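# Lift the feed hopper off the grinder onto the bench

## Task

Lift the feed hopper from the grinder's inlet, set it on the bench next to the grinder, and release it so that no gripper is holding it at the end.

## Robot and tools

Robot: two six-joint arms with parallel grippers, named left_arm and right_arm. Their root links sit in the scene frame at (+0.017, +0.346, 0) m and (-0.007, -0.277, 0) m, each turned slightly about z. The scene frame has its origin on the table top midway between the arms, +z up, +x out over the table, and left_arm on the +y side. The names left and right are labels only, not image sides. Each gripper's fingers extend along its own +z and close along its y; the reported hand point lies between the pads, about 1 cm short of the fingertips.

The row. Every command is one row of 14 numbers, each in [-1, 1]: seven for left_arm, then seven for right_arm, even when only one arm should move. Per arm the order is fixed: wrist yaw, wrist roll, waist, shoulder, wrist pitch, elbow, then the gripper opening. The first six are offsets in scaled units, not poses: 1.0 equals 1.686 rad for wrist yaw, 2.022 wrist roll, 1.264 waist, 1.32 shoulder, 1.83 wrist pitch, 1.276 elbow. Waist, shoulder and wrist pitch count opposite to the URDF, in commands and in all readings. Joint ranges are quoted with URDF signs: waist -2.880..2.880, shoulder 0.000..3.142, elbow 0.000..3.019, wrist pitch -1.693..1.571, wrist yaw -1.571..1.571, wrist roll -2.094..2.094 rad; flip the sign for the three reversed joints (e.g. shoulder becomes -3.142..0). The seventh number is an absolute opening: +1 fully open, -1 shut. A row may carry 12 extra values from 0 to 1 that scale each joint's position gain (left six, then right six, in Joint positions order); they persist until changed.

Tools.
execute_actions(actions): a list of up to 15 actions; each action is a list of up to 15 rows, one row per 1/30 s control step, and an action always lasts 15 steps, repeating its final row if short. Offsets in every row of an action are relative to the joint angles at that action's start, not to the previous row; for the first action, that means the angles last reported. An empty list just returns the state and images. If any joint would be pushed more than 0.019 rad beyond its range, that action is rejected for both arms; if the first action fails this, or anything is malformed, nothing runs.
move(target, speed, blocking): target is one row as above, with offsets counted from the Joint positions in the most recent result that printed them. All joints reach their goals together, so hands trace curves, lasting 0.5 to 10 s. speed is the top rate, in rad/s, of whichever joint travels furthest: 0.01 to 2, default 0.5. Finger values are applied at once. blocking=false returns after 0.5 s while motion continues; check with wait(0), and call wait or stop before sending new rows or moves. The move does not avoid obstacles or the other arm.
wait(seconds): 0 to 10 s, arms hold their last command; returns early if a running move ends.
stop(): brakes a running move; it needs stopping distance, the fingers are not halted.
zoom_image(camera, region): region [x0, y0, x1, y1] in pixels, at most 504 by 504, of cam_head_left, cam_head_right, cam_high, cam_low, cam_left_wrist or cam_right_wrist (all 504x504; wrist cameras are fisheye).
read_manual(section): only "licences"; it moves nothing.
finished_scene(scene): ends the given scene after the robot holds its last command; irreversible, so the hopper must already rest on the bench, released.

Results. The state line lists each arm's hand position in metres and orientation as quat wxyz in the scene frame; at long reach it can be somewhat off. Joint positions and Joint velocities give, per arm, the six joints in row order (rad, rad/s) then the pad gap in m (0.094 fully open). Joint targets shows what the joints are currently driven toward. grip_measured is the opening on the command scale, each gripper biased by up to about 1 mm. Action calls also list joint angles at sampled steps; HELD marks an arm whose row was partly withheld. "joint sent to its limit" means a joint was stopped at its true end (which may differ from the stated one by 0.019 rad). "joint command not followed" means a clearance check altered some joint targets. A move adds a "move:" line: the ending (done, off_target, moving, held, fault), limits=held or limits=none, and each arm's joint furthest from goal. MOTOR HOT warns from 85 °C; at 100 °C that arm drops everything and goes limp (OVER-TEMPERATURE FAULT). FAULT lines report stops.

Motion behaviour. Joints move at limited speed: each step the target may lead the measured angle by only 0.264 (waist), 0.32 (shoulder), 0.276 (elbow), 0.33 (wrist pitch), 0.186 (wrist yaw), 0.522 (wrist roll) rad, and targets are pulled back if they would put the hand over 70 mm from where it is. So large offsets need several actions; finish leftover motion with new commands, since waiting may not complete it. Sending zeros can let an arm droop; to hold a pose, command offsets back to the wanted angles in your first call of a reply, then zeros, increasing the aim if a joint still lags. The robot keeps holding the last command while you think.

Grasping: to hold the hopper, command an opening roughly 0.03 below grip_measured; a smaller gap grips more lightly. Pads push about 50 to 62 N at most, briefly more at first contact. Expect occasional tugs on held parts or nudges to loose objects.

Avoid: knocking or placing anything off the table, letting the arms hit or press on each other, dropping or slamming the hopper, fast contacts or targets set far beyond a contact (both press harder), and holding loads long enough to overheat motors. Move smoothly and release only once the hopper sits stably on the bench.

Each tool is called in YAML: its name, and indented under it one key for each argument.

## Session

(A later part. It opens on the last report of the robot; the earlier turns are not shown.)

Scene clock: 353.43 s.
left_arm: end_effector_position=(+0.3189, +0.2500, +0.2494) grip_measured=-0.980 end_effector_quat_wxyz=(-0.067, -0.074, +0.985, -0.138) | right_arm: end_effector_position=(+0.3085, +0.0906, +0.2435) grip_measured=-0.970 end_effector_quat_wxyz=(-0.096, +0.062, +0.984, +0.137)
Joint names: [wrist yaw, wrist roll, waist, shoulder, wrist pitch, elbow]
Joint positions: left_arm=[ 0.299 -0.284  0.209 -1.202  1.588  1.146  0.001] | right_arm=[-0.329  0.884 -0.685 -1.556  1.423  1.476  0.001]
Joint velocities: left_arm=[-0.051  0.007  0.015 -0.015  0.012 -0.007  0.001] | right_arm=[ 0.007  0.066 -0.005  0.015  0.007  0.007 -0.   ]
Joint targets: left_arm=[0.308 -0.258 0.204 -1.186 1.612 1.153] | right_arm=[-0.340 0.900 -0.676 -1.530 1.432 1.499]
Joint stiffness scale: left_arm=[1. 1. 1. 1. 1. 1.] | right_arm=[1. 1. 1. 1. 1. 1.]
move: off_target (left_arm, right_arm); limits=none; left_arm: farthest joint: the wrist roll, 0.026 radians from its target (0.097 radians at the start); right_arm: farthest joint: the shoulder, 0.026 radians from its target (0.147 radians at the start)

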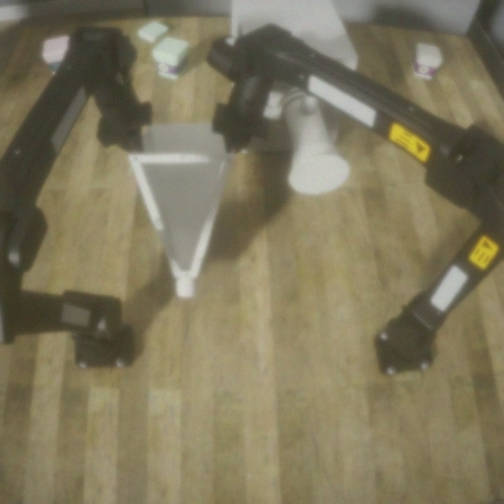

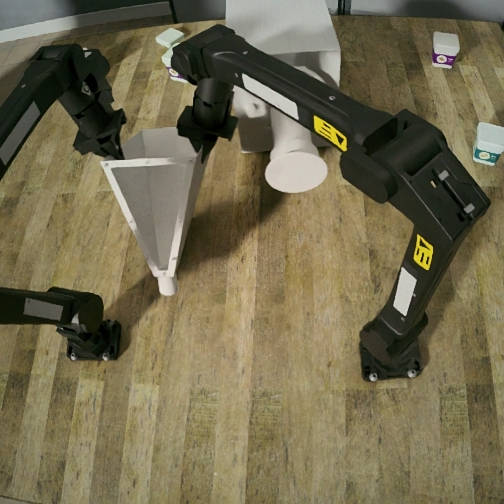

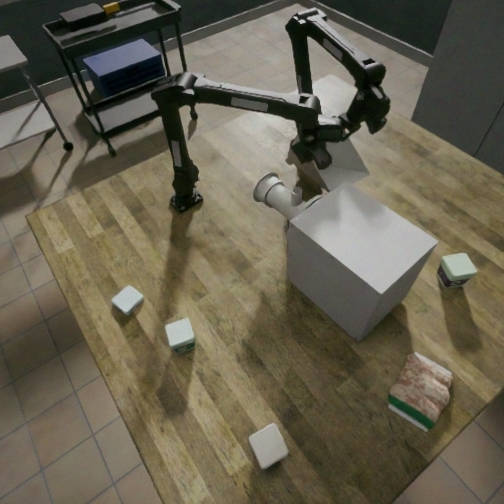

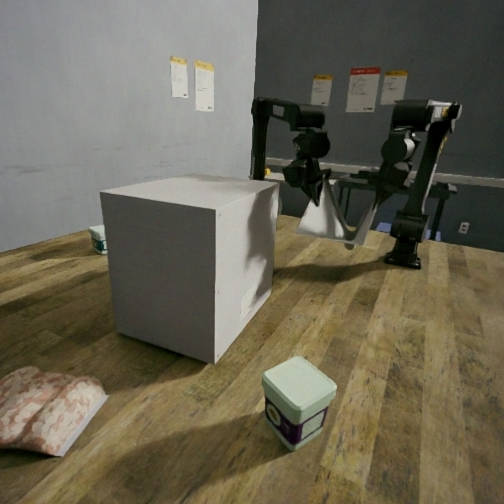

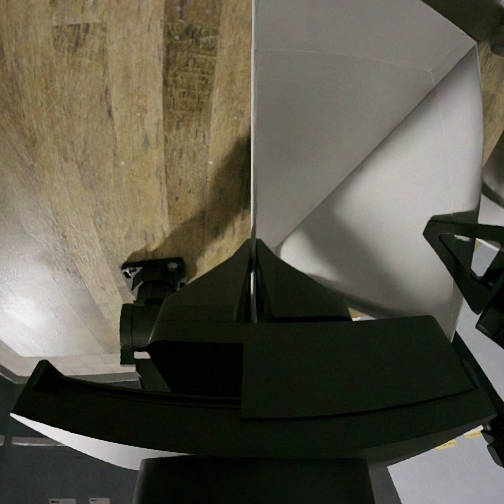

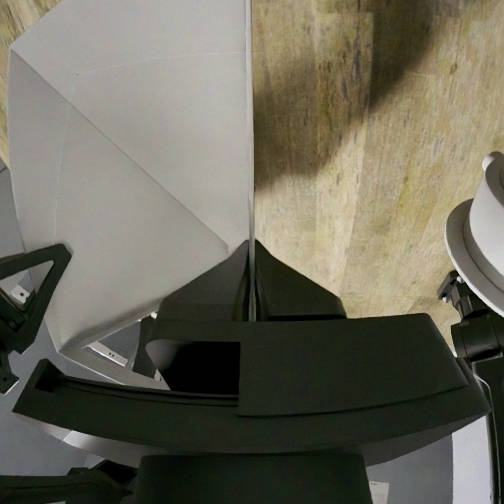

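move:
  target: [0.022,0.043,-0.040,-0.211,0.003,-0.063,-1,-0.138,-0.034,0.053,-0.161,0.018,-0.004,-1]
  speed: 0.35

zoom_image:
  camera: "cam_low"
  region: [270, 200, 430, 330]

zoom_image:
  camera: "cam_head_right"
  region: [90, 160, 250, 350]

Scene clock: 358.67 s.
left_arm: end_effector_position=(+0.3214, +0.2601, +0.1411) grip_measured=-0.980 end_effector_quat_wxyz=(-0.232, -0.096, +0.960, -0.124) | right_arm: end_effector_position=(+0.3091, +0.1017, +0.1371) grip_measured=-0.971 end_effector_quat_wxyz=(-0.258, +0.079, +0.955, +0.124)
Joint names: [wrist yaw, wrist roll, waist, shoulder, wrist pitch, elbow]
Joint positions: left_arm=[ 0.328 -0.224  0.16  -1.495  1.575  1.072  0.001] | right_arm=[-0.542  0.799 -0.633 -1.8    1.44   1.451  0.001]
Joint velocities: left_arm=[-0.037 -0.022 -0.005  0.005 -0.012  0.007 -0.001] | right_arm=[ 0.037 -0.022 -0.015  0.005 -0.007  0.002  0.   ]
Joint targets: left_arm=[0.336 -0.197 0.158 -1.480 1.594 1.066] | right_arm=[-0.562 0.815 -0.618 -1.769 1.456 1.472]
Joint stiffness scale: left_arm=[1. 1. 1. 1. 1. 1.] | right_arm=[1. 1. 1. 1. 1. 1.]
move: off_target (left_arm, right_arm); limits=none; left_arm: farthest joint: the wrist roll, 0.027 radians from its target (0.084 radians at the start); right_arm: farthest joint: the shoulder, 0.032 radians from its target (0.206 radians at the start)

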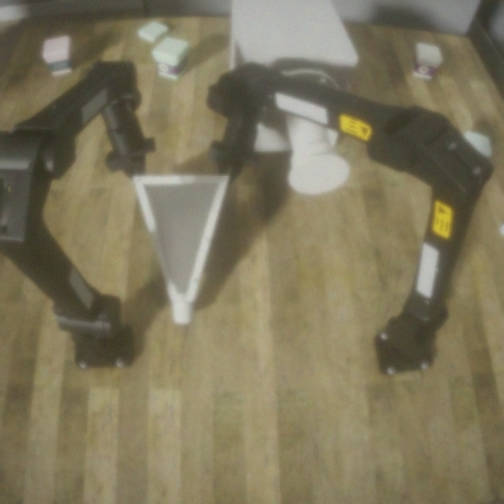

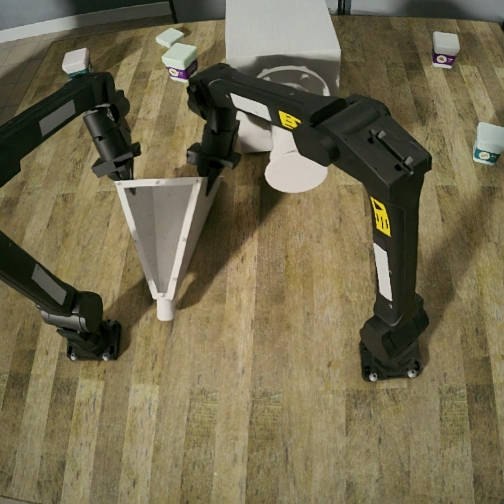

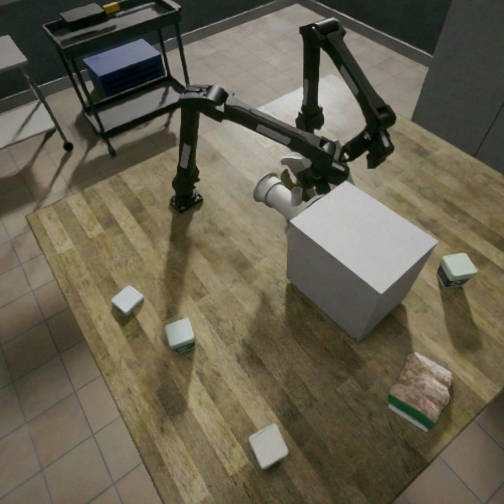

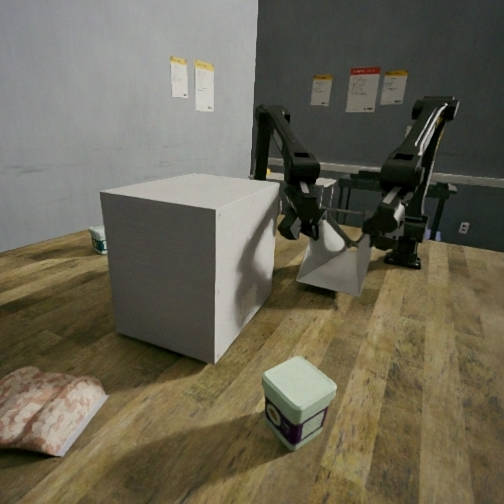

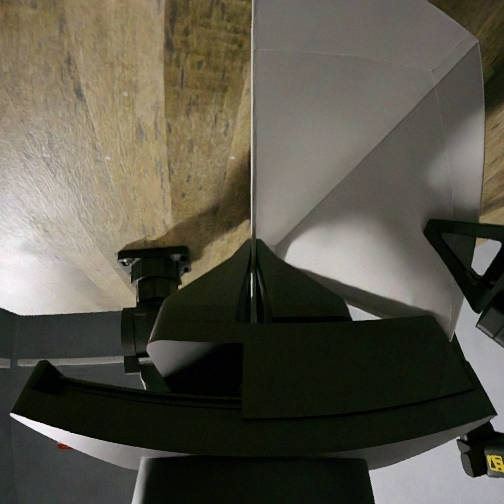

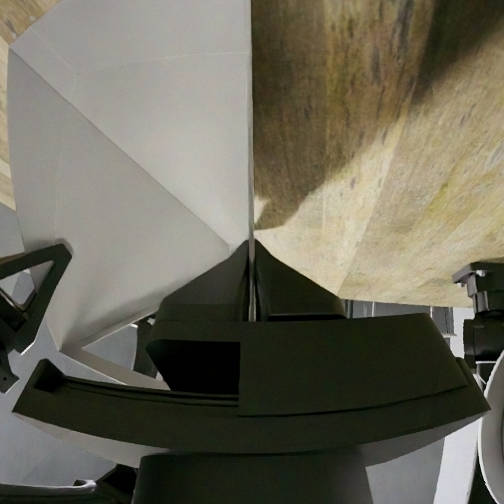

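Region (270, 200, 430, 330) of cam_low's 504x504 image, scaled by 3.150, with more detail than that image has; it fills the top 410 rows of this view, and the rest is white.

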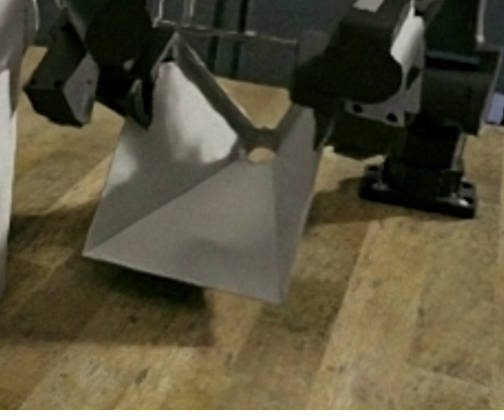

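Region (90, 160, 250, 350) of cam_head_right's 504x504 image, scaled by 2.653, with more detail than that image has; it fills the left 424 columns of this view, and the rest is white.

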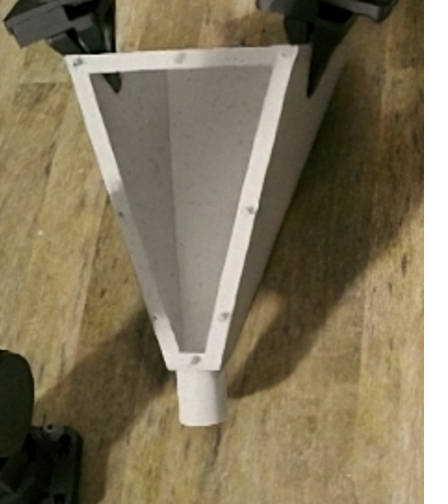

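move:
  target: [0.004,0.01,-0.002,-0.04,-0.008,-0.003,-1,-0.018,0.004,0.014,-0.012,0.002,0.014,-1]
  speed: 0.1

zoom_image:
  camera: "cam_low"
  region: [270, 200, 430, 330]

zoom_image:
  camera: "cam_head_right"
  region: [90, 160, 250, 350]

Scene clock: 363.30 s.
left_arm: end_effector_position=(+0.3259, +0.2589, +0.1239) grip_measured=-0.980 end_effector_quat_wxyz=(-0.247, -0.094, +0.956, -0.125) | right_arm: end_effector_position=(+0.3113, +0.1003, +0.1219) grip_measured=-0.971 end_effector_quat_wxyz=(-0.272, +0.086, +0.951, +0.119)
Joint names: [wrist yaw, wrist roll, waist, shoulder, wrist pitch, elbow]
Joint positions: left_arm=[ 0.333 -0.214  0.16  -1.548  1.554  1.072  0.001] | right_arm=[-0.553  0.796 -0.625 -1.833  1.436  1.448  0.001]
Joint velocities: left_arm=[-0.022  0.051  0.024  0.015  0.002  0.002 -0.   ] | right_arm=[-0.037 -0.066  0.005 -0.015  0.007  0.017 -0.001]
Joint targets: left_arm=[0.335 -0.204 0.158 -1.548 1.560 1.068] | right_arm=[-0.572 0.807 -0.615 -1.816 1.443 1.468]
Joint stiffness scale: left_arm=[1. 1. 1. 1. 1. 1.] | right_arm=[1. 1. 1. 1. 1. 1.]
move: done; limits=none; left_arm: farthest joint: the wrist roll, 0.011 radians from its target (0.020 radians at the start); right_arm: farthest joint: the elbow, 0.020 radians from its target (0.018 radians at the start)

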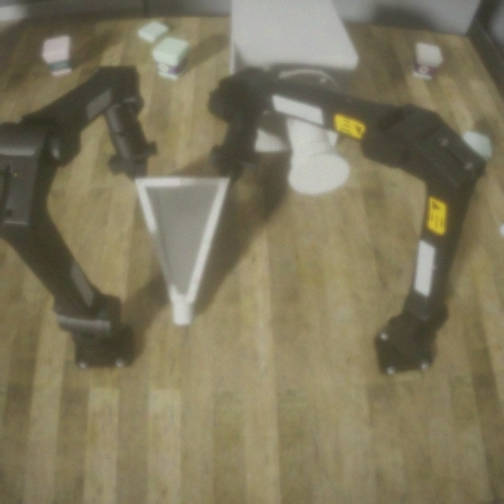

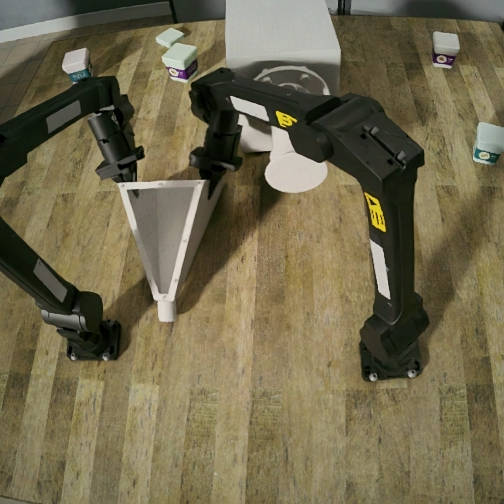

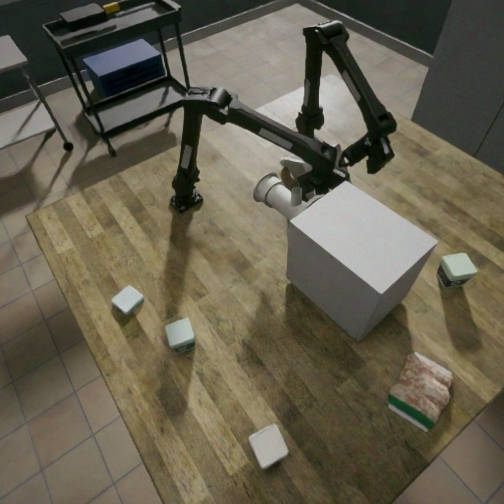

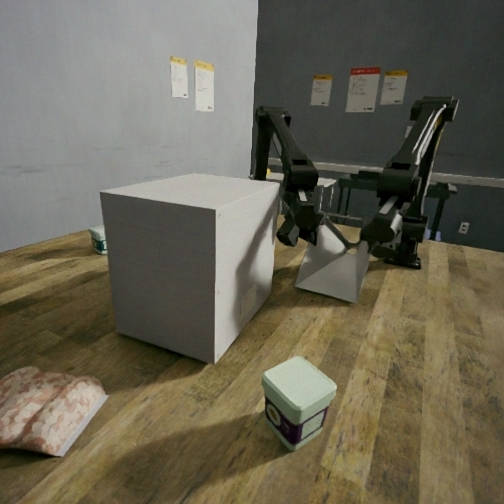

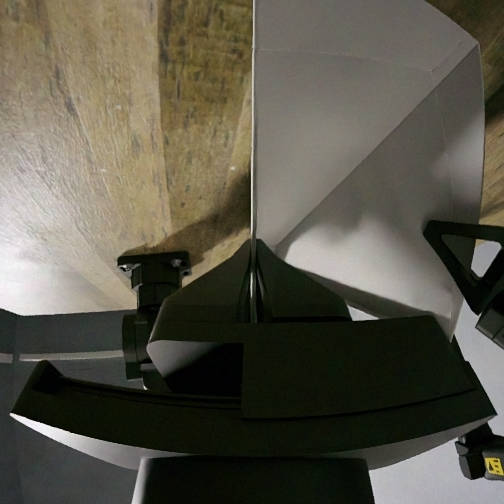

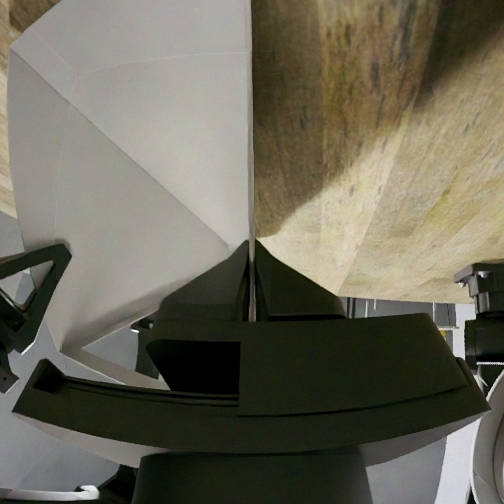

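Region (270, 200, 430, 330) of cam_low's 504x504 image, scaled by 3.150, with more detail than that image has; it fills the top 410 rows of this view, and the rest is white.

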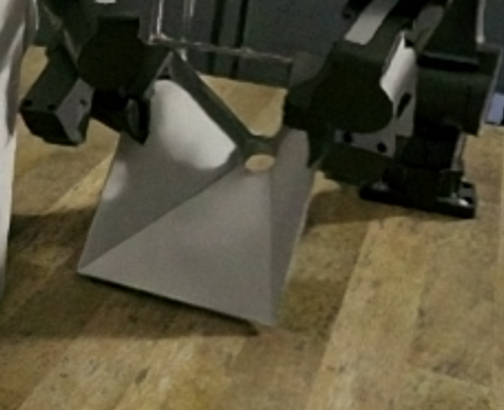

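Region (90, 160, 250, 350) of cam_head_right's 504x504 image, scaled by 2.653, with more detail than that image has; it fills the left 424 columns of this view, and the rest is white.

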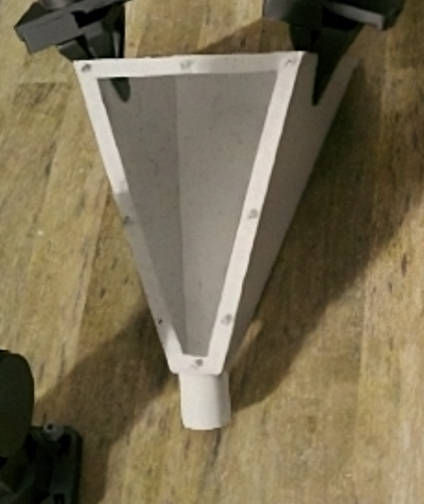

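execute_actions:
  actions: []

Scene clock: 371.07 s.
left_arm: end_effector_position=(+0.3259, +0.2589, +0.1239) grip_measured=-0.980 end_effector_quat_wxyz=(-0.247, -0.094, +0.956, -0.125) | right_arm: end_effector_position=(+0.3113, +0.1003, +0.1219) grip_measured=-0.971 end_effector_quat_wxyz=(-0.272, +0.086, +0.951, +0.119)
Joint names: [wrist yaw, wrist roll, waist, shoulder, wrist pitch, elbow]
Joint positions: left_arm=[ 0.333 -0.214  0.16  -1.548  1.554  1.072  0.001] | right_arm=[-0.553  0.796 -0.625 -1.833  1.436  1.448  0.001]
Joint velocities: left_arm=[0.022 0.066 0.015 0.005 0.007 0.007 0.001] | right_arm=[-0.037 -0.022  0.005  0.015 -0.002 -0.017 -0.001]
Joint targets: left_arm=[0.335 -0.204 0.158 -1.548 1.560 1.068] | right_arm=[-0.572 0.807 -0.615 -1.816 1.443 1.468]
Joint stiffness scale: left_arm=[1. 1. 1. 1. 1. 1.] | right_arm=[1. 1. 1. 1. 1. 1.]

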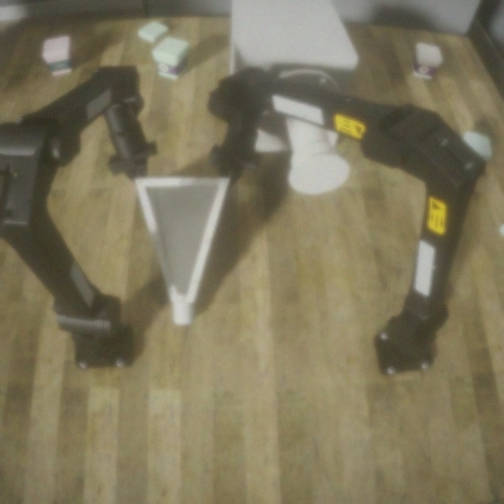

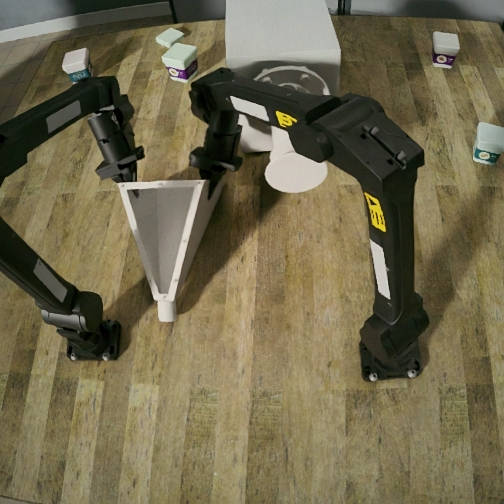

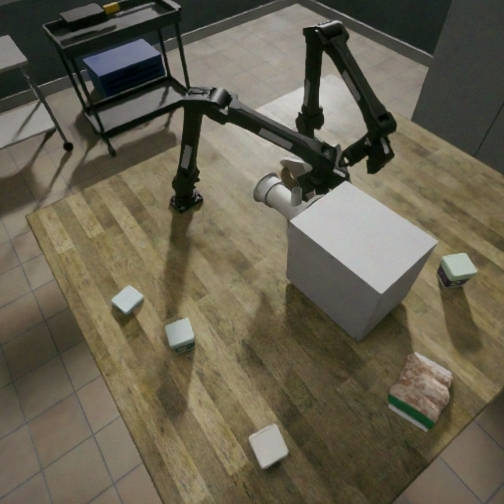

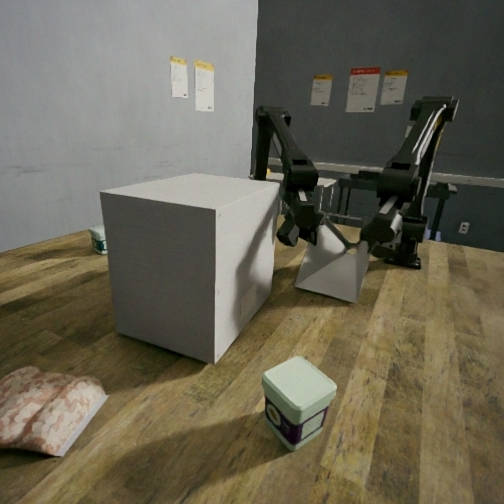

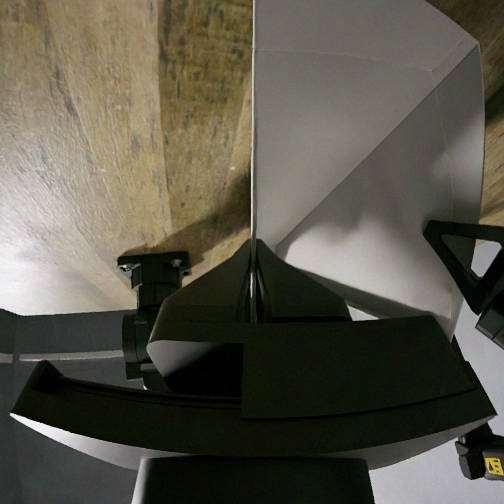

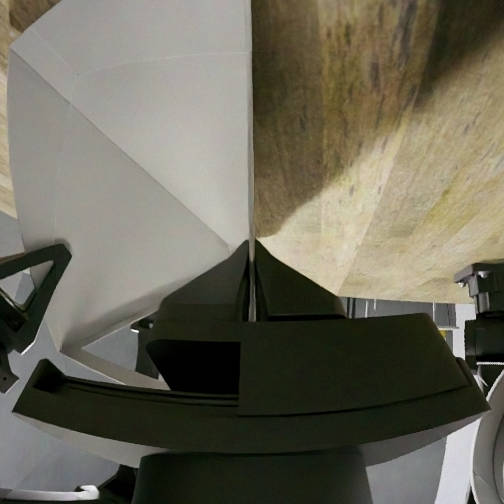

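move:
  target: [0,0,0,-0.015,0,0,-1, 0,0,0,-0.004,0,0,-1]
  speed: 0.05

zoom_image:
  camera: "cam_low"
  region: [270,200,430,320]

Scene clock: 373.73 s.
left_arm: end_effector_position=(+0.3261, +0.2587, +0.1195) grip_measured=-0.980 end_effector_quat_wxyz=(-0.253, -0.096, +0.955, -0.124) | right_arm: end_effector_position=(+0.3107, +0.1000, +0.1174) grip_measured=-0.971 end_effector_quat_wxyz=(-0.275, +0.087, +0.951, +0.116)
Joint names: [wrist yaw, wrist roll, waist, shoulder, wrist pitch, elbow]
Joint positions: left_arm=[ 0.334 -0.214  0.16  -1.562  1.553  1.072  0.001] | right_arm=[-0.553  0.794 -0.625 -1.842  1.436  1.447  0.001]
Joint velocities: left_arm=[-0.139 -0.066  0.005 -0.005  0.012 -0.012  0.   ] | right_arm=[-0.022  0.022  0.015  0.005  0.007  0.007  0.001]
Joint targets: left_arm=[0.333 -0.214 0.160 -1.568 1.555 1.072] | right_arm=[-0.553 0.796 -0.625 -1.839 1.436 1.449]
Joint stiffness scale: left_arm=[1. 1. 1. 1. 1. 1.] | right_arm=[1. 1. 1. 1. 1. 1.]
move: done; limits=none; left_arm: farthest joint: the shoulder, 0.005 radians from its target (0.020 radians at the start); right_arm: farthest joint: the shoulder, 0.004 radians from its target (0.005 radians at the start)

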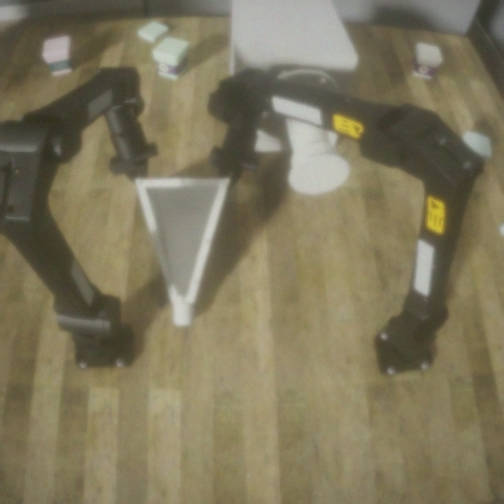

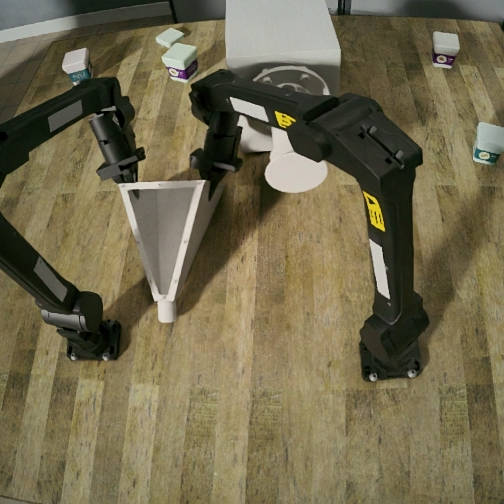

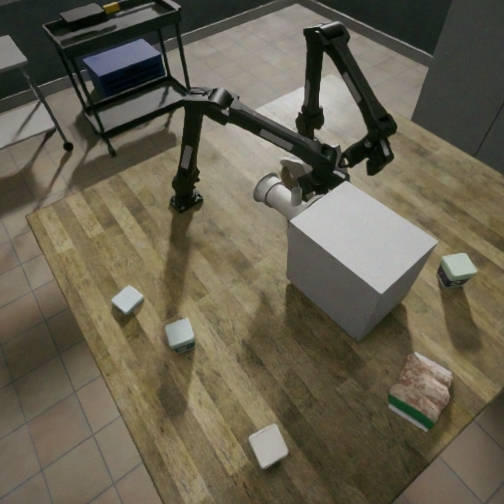

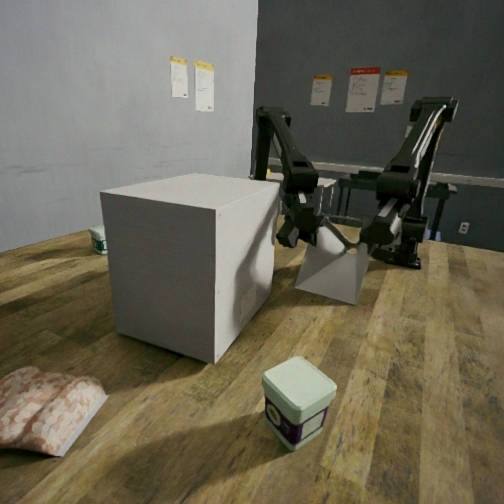

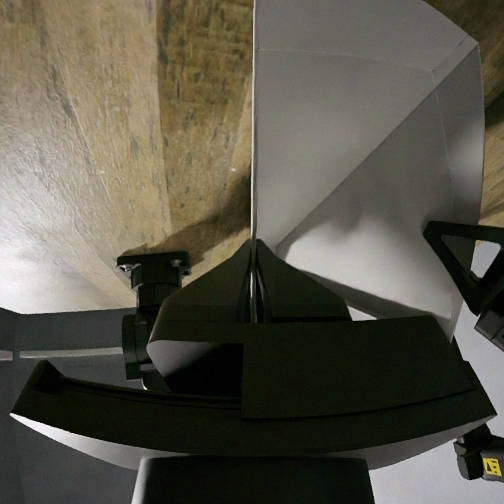

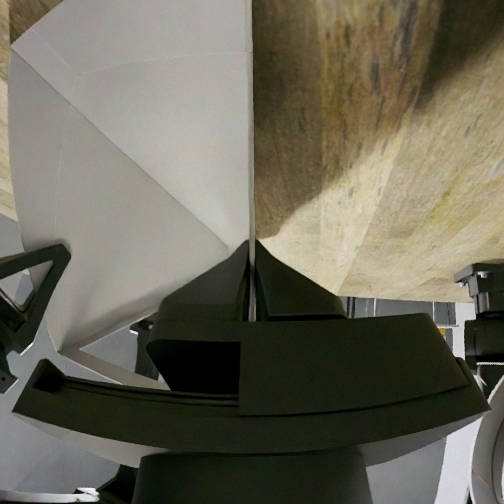

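Region (270, 200, 430, 320) of cam_low's 504x504 image, scaled by 3.150, with more detail than that image has; it fills the top 378 rows of this view, and the rest is white.

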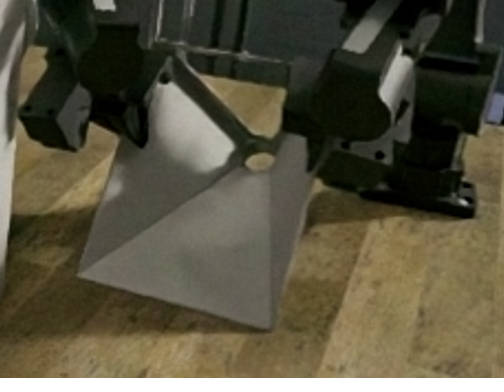

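Resting now. Release.

execute_actions:
  actions:
    - [[0,0,0,0,0,0,-0.93,0,0,0,0.004,0,0.005,-0.93],[0,0,0,0,0,0,-0.88,0,0,0,0.004,0,0.005,-0.88],[0,0,0,0,0,0,-0.8,0,0,0,0.004,0,0.005,-0.8],[0,0,0,0.002,0,0,-0.7,0,0,0,0.004,0,0.008,-0.7],[0,0,0,0.002,0,0,-0.6,0,0,0,0.004,0,0.008,-0.6],[0,0,0,0.004,0,0.005,-0.5,0,0,0,0.004,0,0.01,-0.5],[0,0,0,0.004,0,0.005,-0.4,0,0,0,0.004,0,0.01,-0.4],[0,0,0,0.004,0,0.005,-0.25,0,0,0,0.004,0,0.01,-0.25],[0,0,0,0.004,0,0.005,-0.1,0,0,0,0.004,0,0.01,-0.1]]

Scene clock: 377.93 s.
left_arm: end_effector_position=(+0.3261, +0.2587, +0.1195) grip_measured=-0.102 end_effector_quat_wxyz=(-0.253, -0.096, +0.955, -0.124) | right_arm: end_effector_position=(+0.3109, +0.0997, +0.1172) grip_measured=-0.103 end_effector_quat_wxyz=(-0.274, +0.087, +0.951, +0.115)
Joint names: [wrist yaw, wrist roll, waist, shoulder, wrist pitch, elbow]
Joint positions: left_arm=[ 0.334 -0.214  0.16  -1.562  1.553  1.072  0.042] | right_arm=[-0.551  0.794 -0.625 -1.842  1.436  1.447  0.042]
Joint velocities: left_arm=[-0.095  0.007  0.005  0.005  0.012 -0.027 -0.001] | right_arm=[-0.037 -0.007  0.005  0.015 -0.002  0.007 -0.   ]
Joint targets: left_arm=[0.334 -0.214 0.160 -1.557 1.553 1.078] | right_arm=[-0.553 0.794 -0.625 -1.837 1.436 1.460]
Joint stiffness scale: left_arm=[1. 1. 1. 1. 1. 1.] | right_arm=[1. 1. 1. 1. 1. 1.]
Step readings (joint positions):
0: left_arm=[0.334 -0.214 0.160 -1.562 1.553 1.072] | right_arm=[-0.553 0.794 -0.625 -1.842 1.436 1.447]
1: left_arm=[0.334 -0.214 0.160 -1.562 1.553 1.072] | right_arm=[-0.552 0.794 -0.625 -1.842 1.436 1.447]
2: left_arm=[0.334 -0.214 0.160 -1.562 1.553 1.072] | right_arm=[-0.551 0.794 -0.625 -1.842 1.436 1.447]
4: left_arm=[0.334 -0.214 0.160 -1.562 1.553 1.072] | right_arm=[-0.551 0.794 -0.625 -1.842 1.436 1.447]
8: left_arm=[0.334 -0.214 0.160 -1.562 1.553 1.072] | right_arm=[-0.551 0.794 -0.625 -1.842 1.436 1.447]
15: Joint positions above

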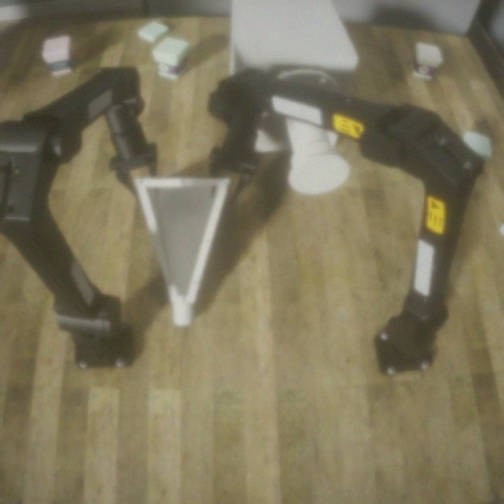

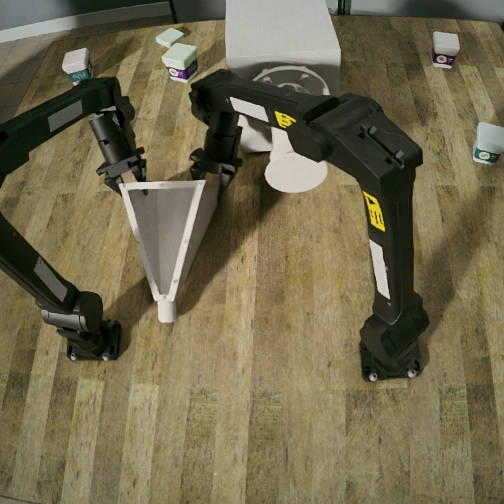

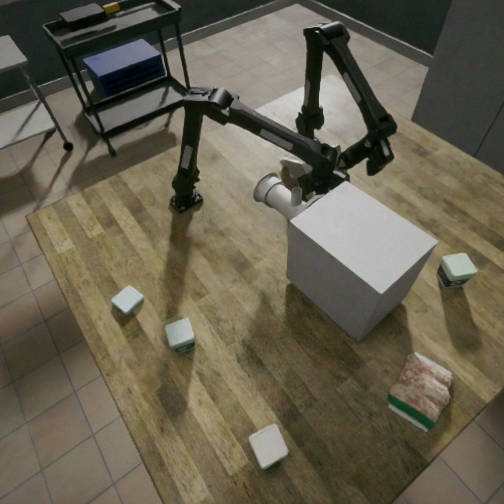

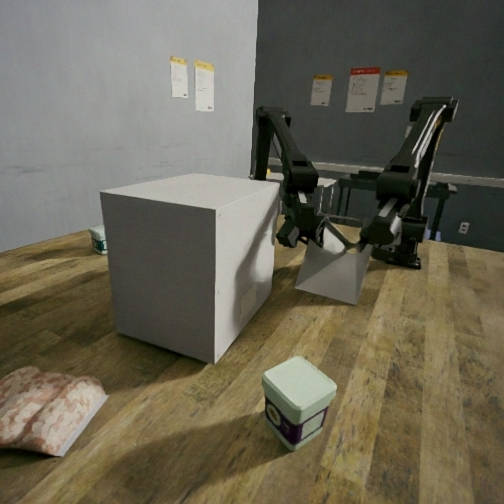

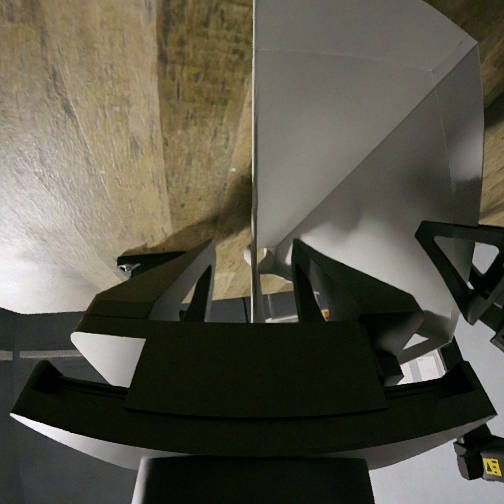

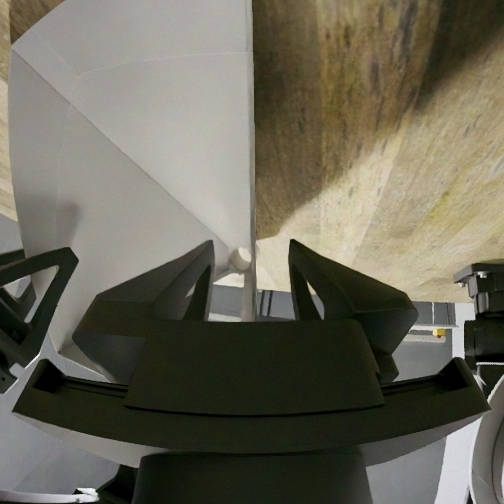

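move:
  target: [0,0,-0.045,0.07,0,0.12,-0.1, 0,0,0.055,0.08,0,0.065,-0.1]
  speed: 0.3

Scene clock: 401.20 s.
left_arm: end_effector_position=(+0.3669, +0.2708, +0.1769) grip_measured=-0.102 end_effector_quat_wxyz=(-0.155, -0.102, +0.972, -0.145) | right_arm: end_effector_position=(+0.3314, +0.0849, +0.1470) grip_measured=-0.103 end_effector_quat_wxyz=(-0.254, +0.105, +0.950, +0.147)
Joint names: [wrist yaw, wrist roll, waist, shoulder, wrist pitch, elbow]
Joint positions: left_arm=[ 0.334 -0.214  0.115 -1.47   1.553  1.178  0.042] | right_arm=[-0.566  0.795 -0.571 -1.786  1.439  1.454  0.042]
Joint velocities: left_arm=[ 0.007 -0.037  0.005  0.015 -0.002 -0.002 -0.   ] | right_arm=[-0.007  0.022 -0.005 -0.005 -0.002  0.007  0.   ]
Joint targets: left_arm=[0.334 -0.214 0.103 -1.470 1.553 1.225] | right_arm=[-0.551 0.794 -0.555 -1.737 1.436 1.530]
Joint stiffness scale: left_arm=[1. 1. 1. 1. 1. 1.] | right_arm=[1. 1. 1. 1. 1. 1.]
move: off_target (left_arm, right_arm); limits=none; left_arm: farthest joint: the elbow, 0.047 radians from its target (0.153 radians at the start); right_arm: farthest joint: the elbow, 0.076 radians from its target (0.083 radians at the start)

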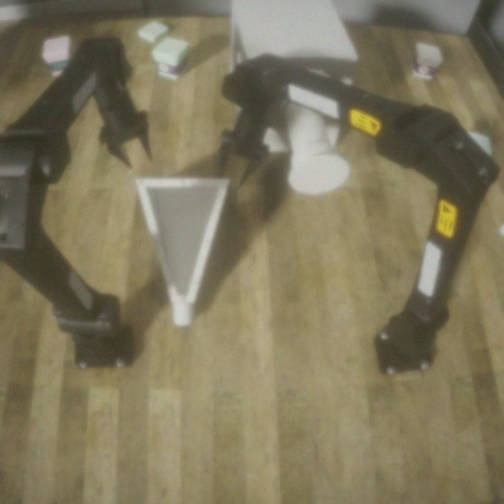

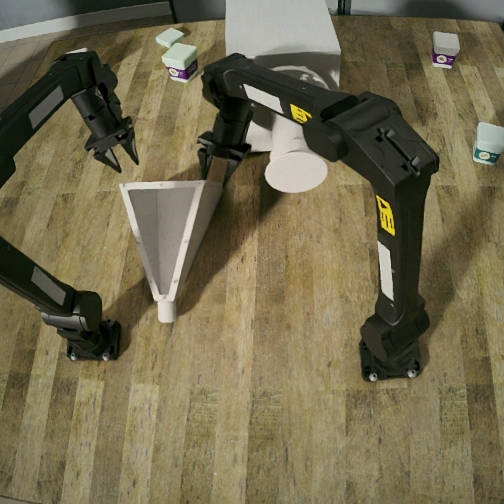

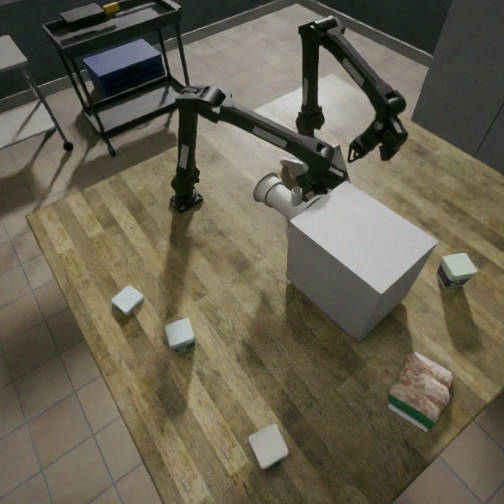

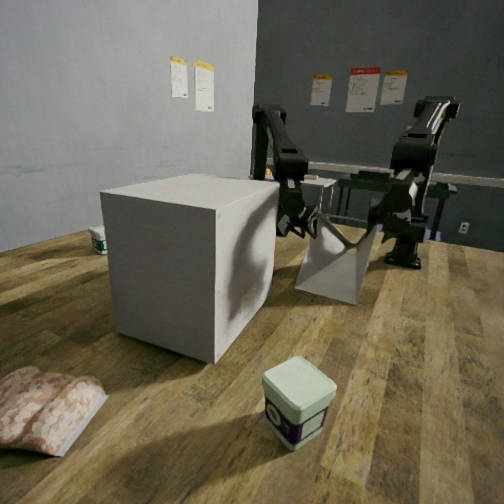

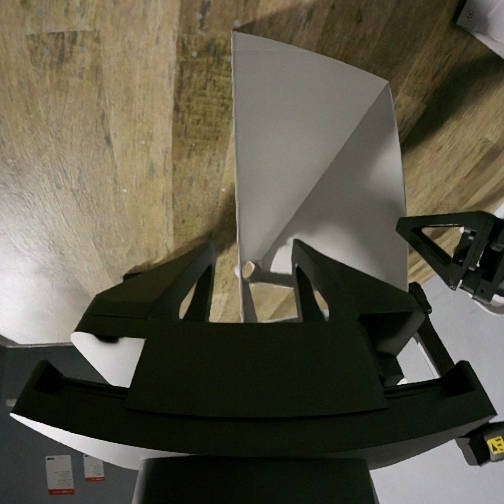

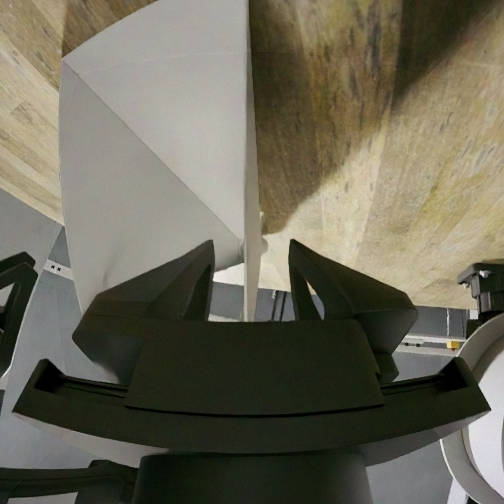

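execute_actions:
  actions:
    - [[0,0,0,0,0,0.02,-0.1,0,0,-0.012,0.01,0,0.02,-0.1]]

Scene clock: 402.97 s.
left_arm: end_effector_position=(+0.3669, +0.2708, +0.1769) grip_measured=-0.102 end_effector_quat_wxyz=(-0.155, -0.102, +0.972, -0.145) | right_arm: end_effector_position=(+0.3284, +0.0878, +0.1471) grip_measured=-0.103 end_effector_quat_wxyz=(-0.255, +0.102, +0.950, +0.147)
Joint names: [wrist yaw, wrist roll, waist, shoulder, wrist pitch, elbow]
Joint positions: left_arm=[ 0.334 -0.214  0.115 -1.47   1.553  1.178  0.042] | right_arm=[-0.567  0.795 -0.579 -1.786  1.439  1.454  0.042]
Joint velocities: left_arm=[ 0.007 -0.051  0.005 -0.005  0.022 -0.002 -0.   ] | right_arm=[ 0.007 -0.007 -0.005 -0.005 -0.007 -0.007 -0.001]
Joint targets: left_arm=[0.334 -0.214 0.115 -1.470 1.553 1.204] | right_arm=[-0.565 0.795 -0.586 -1.772 1.439 1.480]
Joint stiffness scale: left_arm=[1. 1. 1. 1. 1. 1.] | right_arm=[1. 1. 1. 1. 1. 1.]
Step readings (joint positions):
0: left_arm=[0.334 -0.214 0.115 -1.470 1.553 1.178] | right_arm=[-0.566 0.795 -0.571 -1.786 1.439 1.454]
1: left_arm=[0.334 -0.214 0.115 -1.470 1.553 1.178] | right_arm=[-0.567 0.795 -0.572 -1.786 1.439 1.454]
2: left_arm=[0.334 -0.214 0.115 -1.470 1.553 1.178] | right_arm=[-0.567 0.795 -0.574 -1.786 1.439 1.454]
4: left_arm=[0.334 -0.214 0.115 -1.470 1.553 1.178] | right_arm=[-0.567 0.795 -0.577 -1.786 1.439 1.454]
8: left_arm=[0.334 -0.214 0.115 -1.470 1.553 1.178] | right_arm=[-0.567 0.795 -0.579 -1.786 1.439 1.454]
15: Joint positions above

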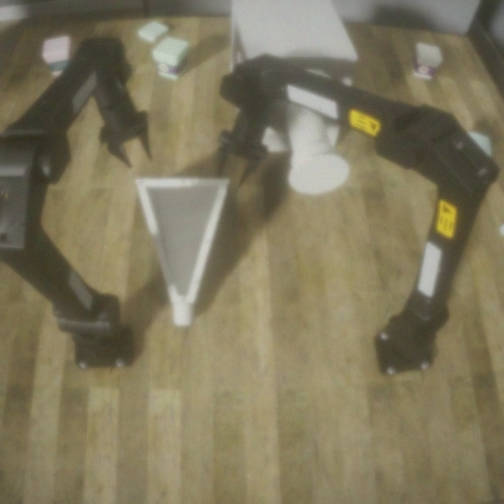

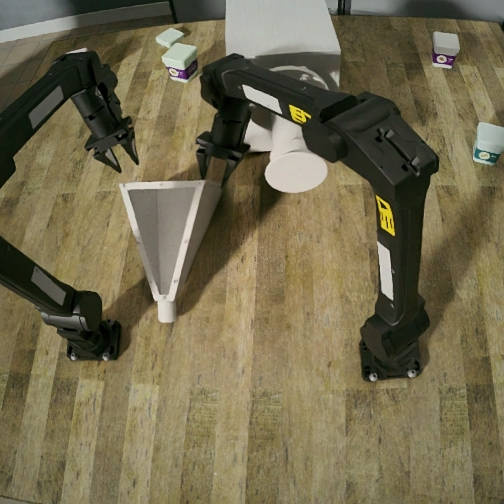

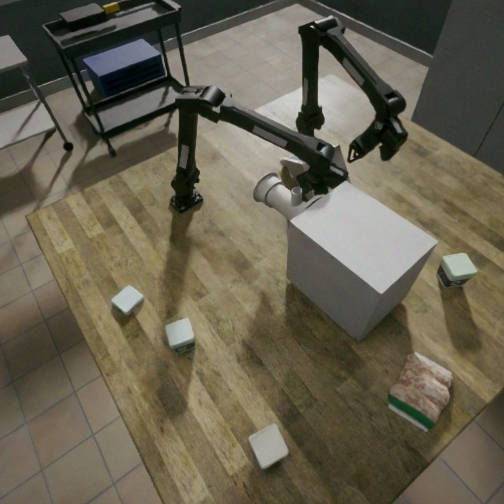

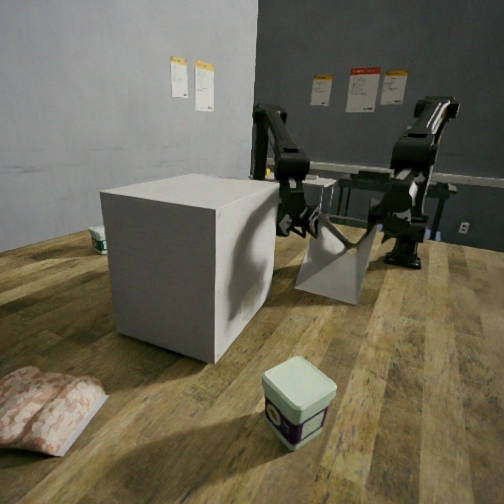

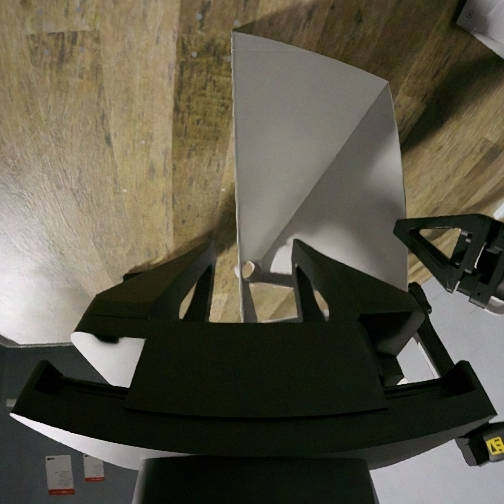

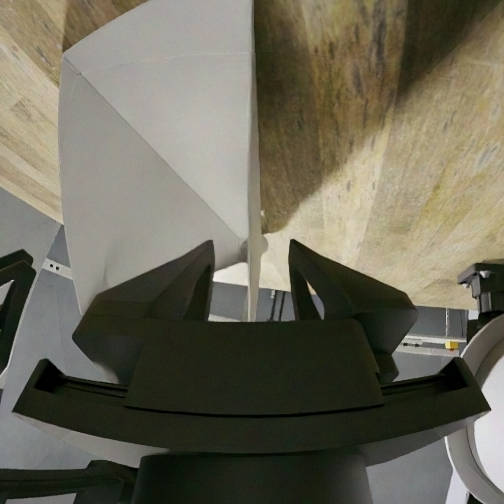

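Hopper rests free on the bench; fingers are clear of it.

finished_scene:
  scene: 2

The scene is finished: the task was done.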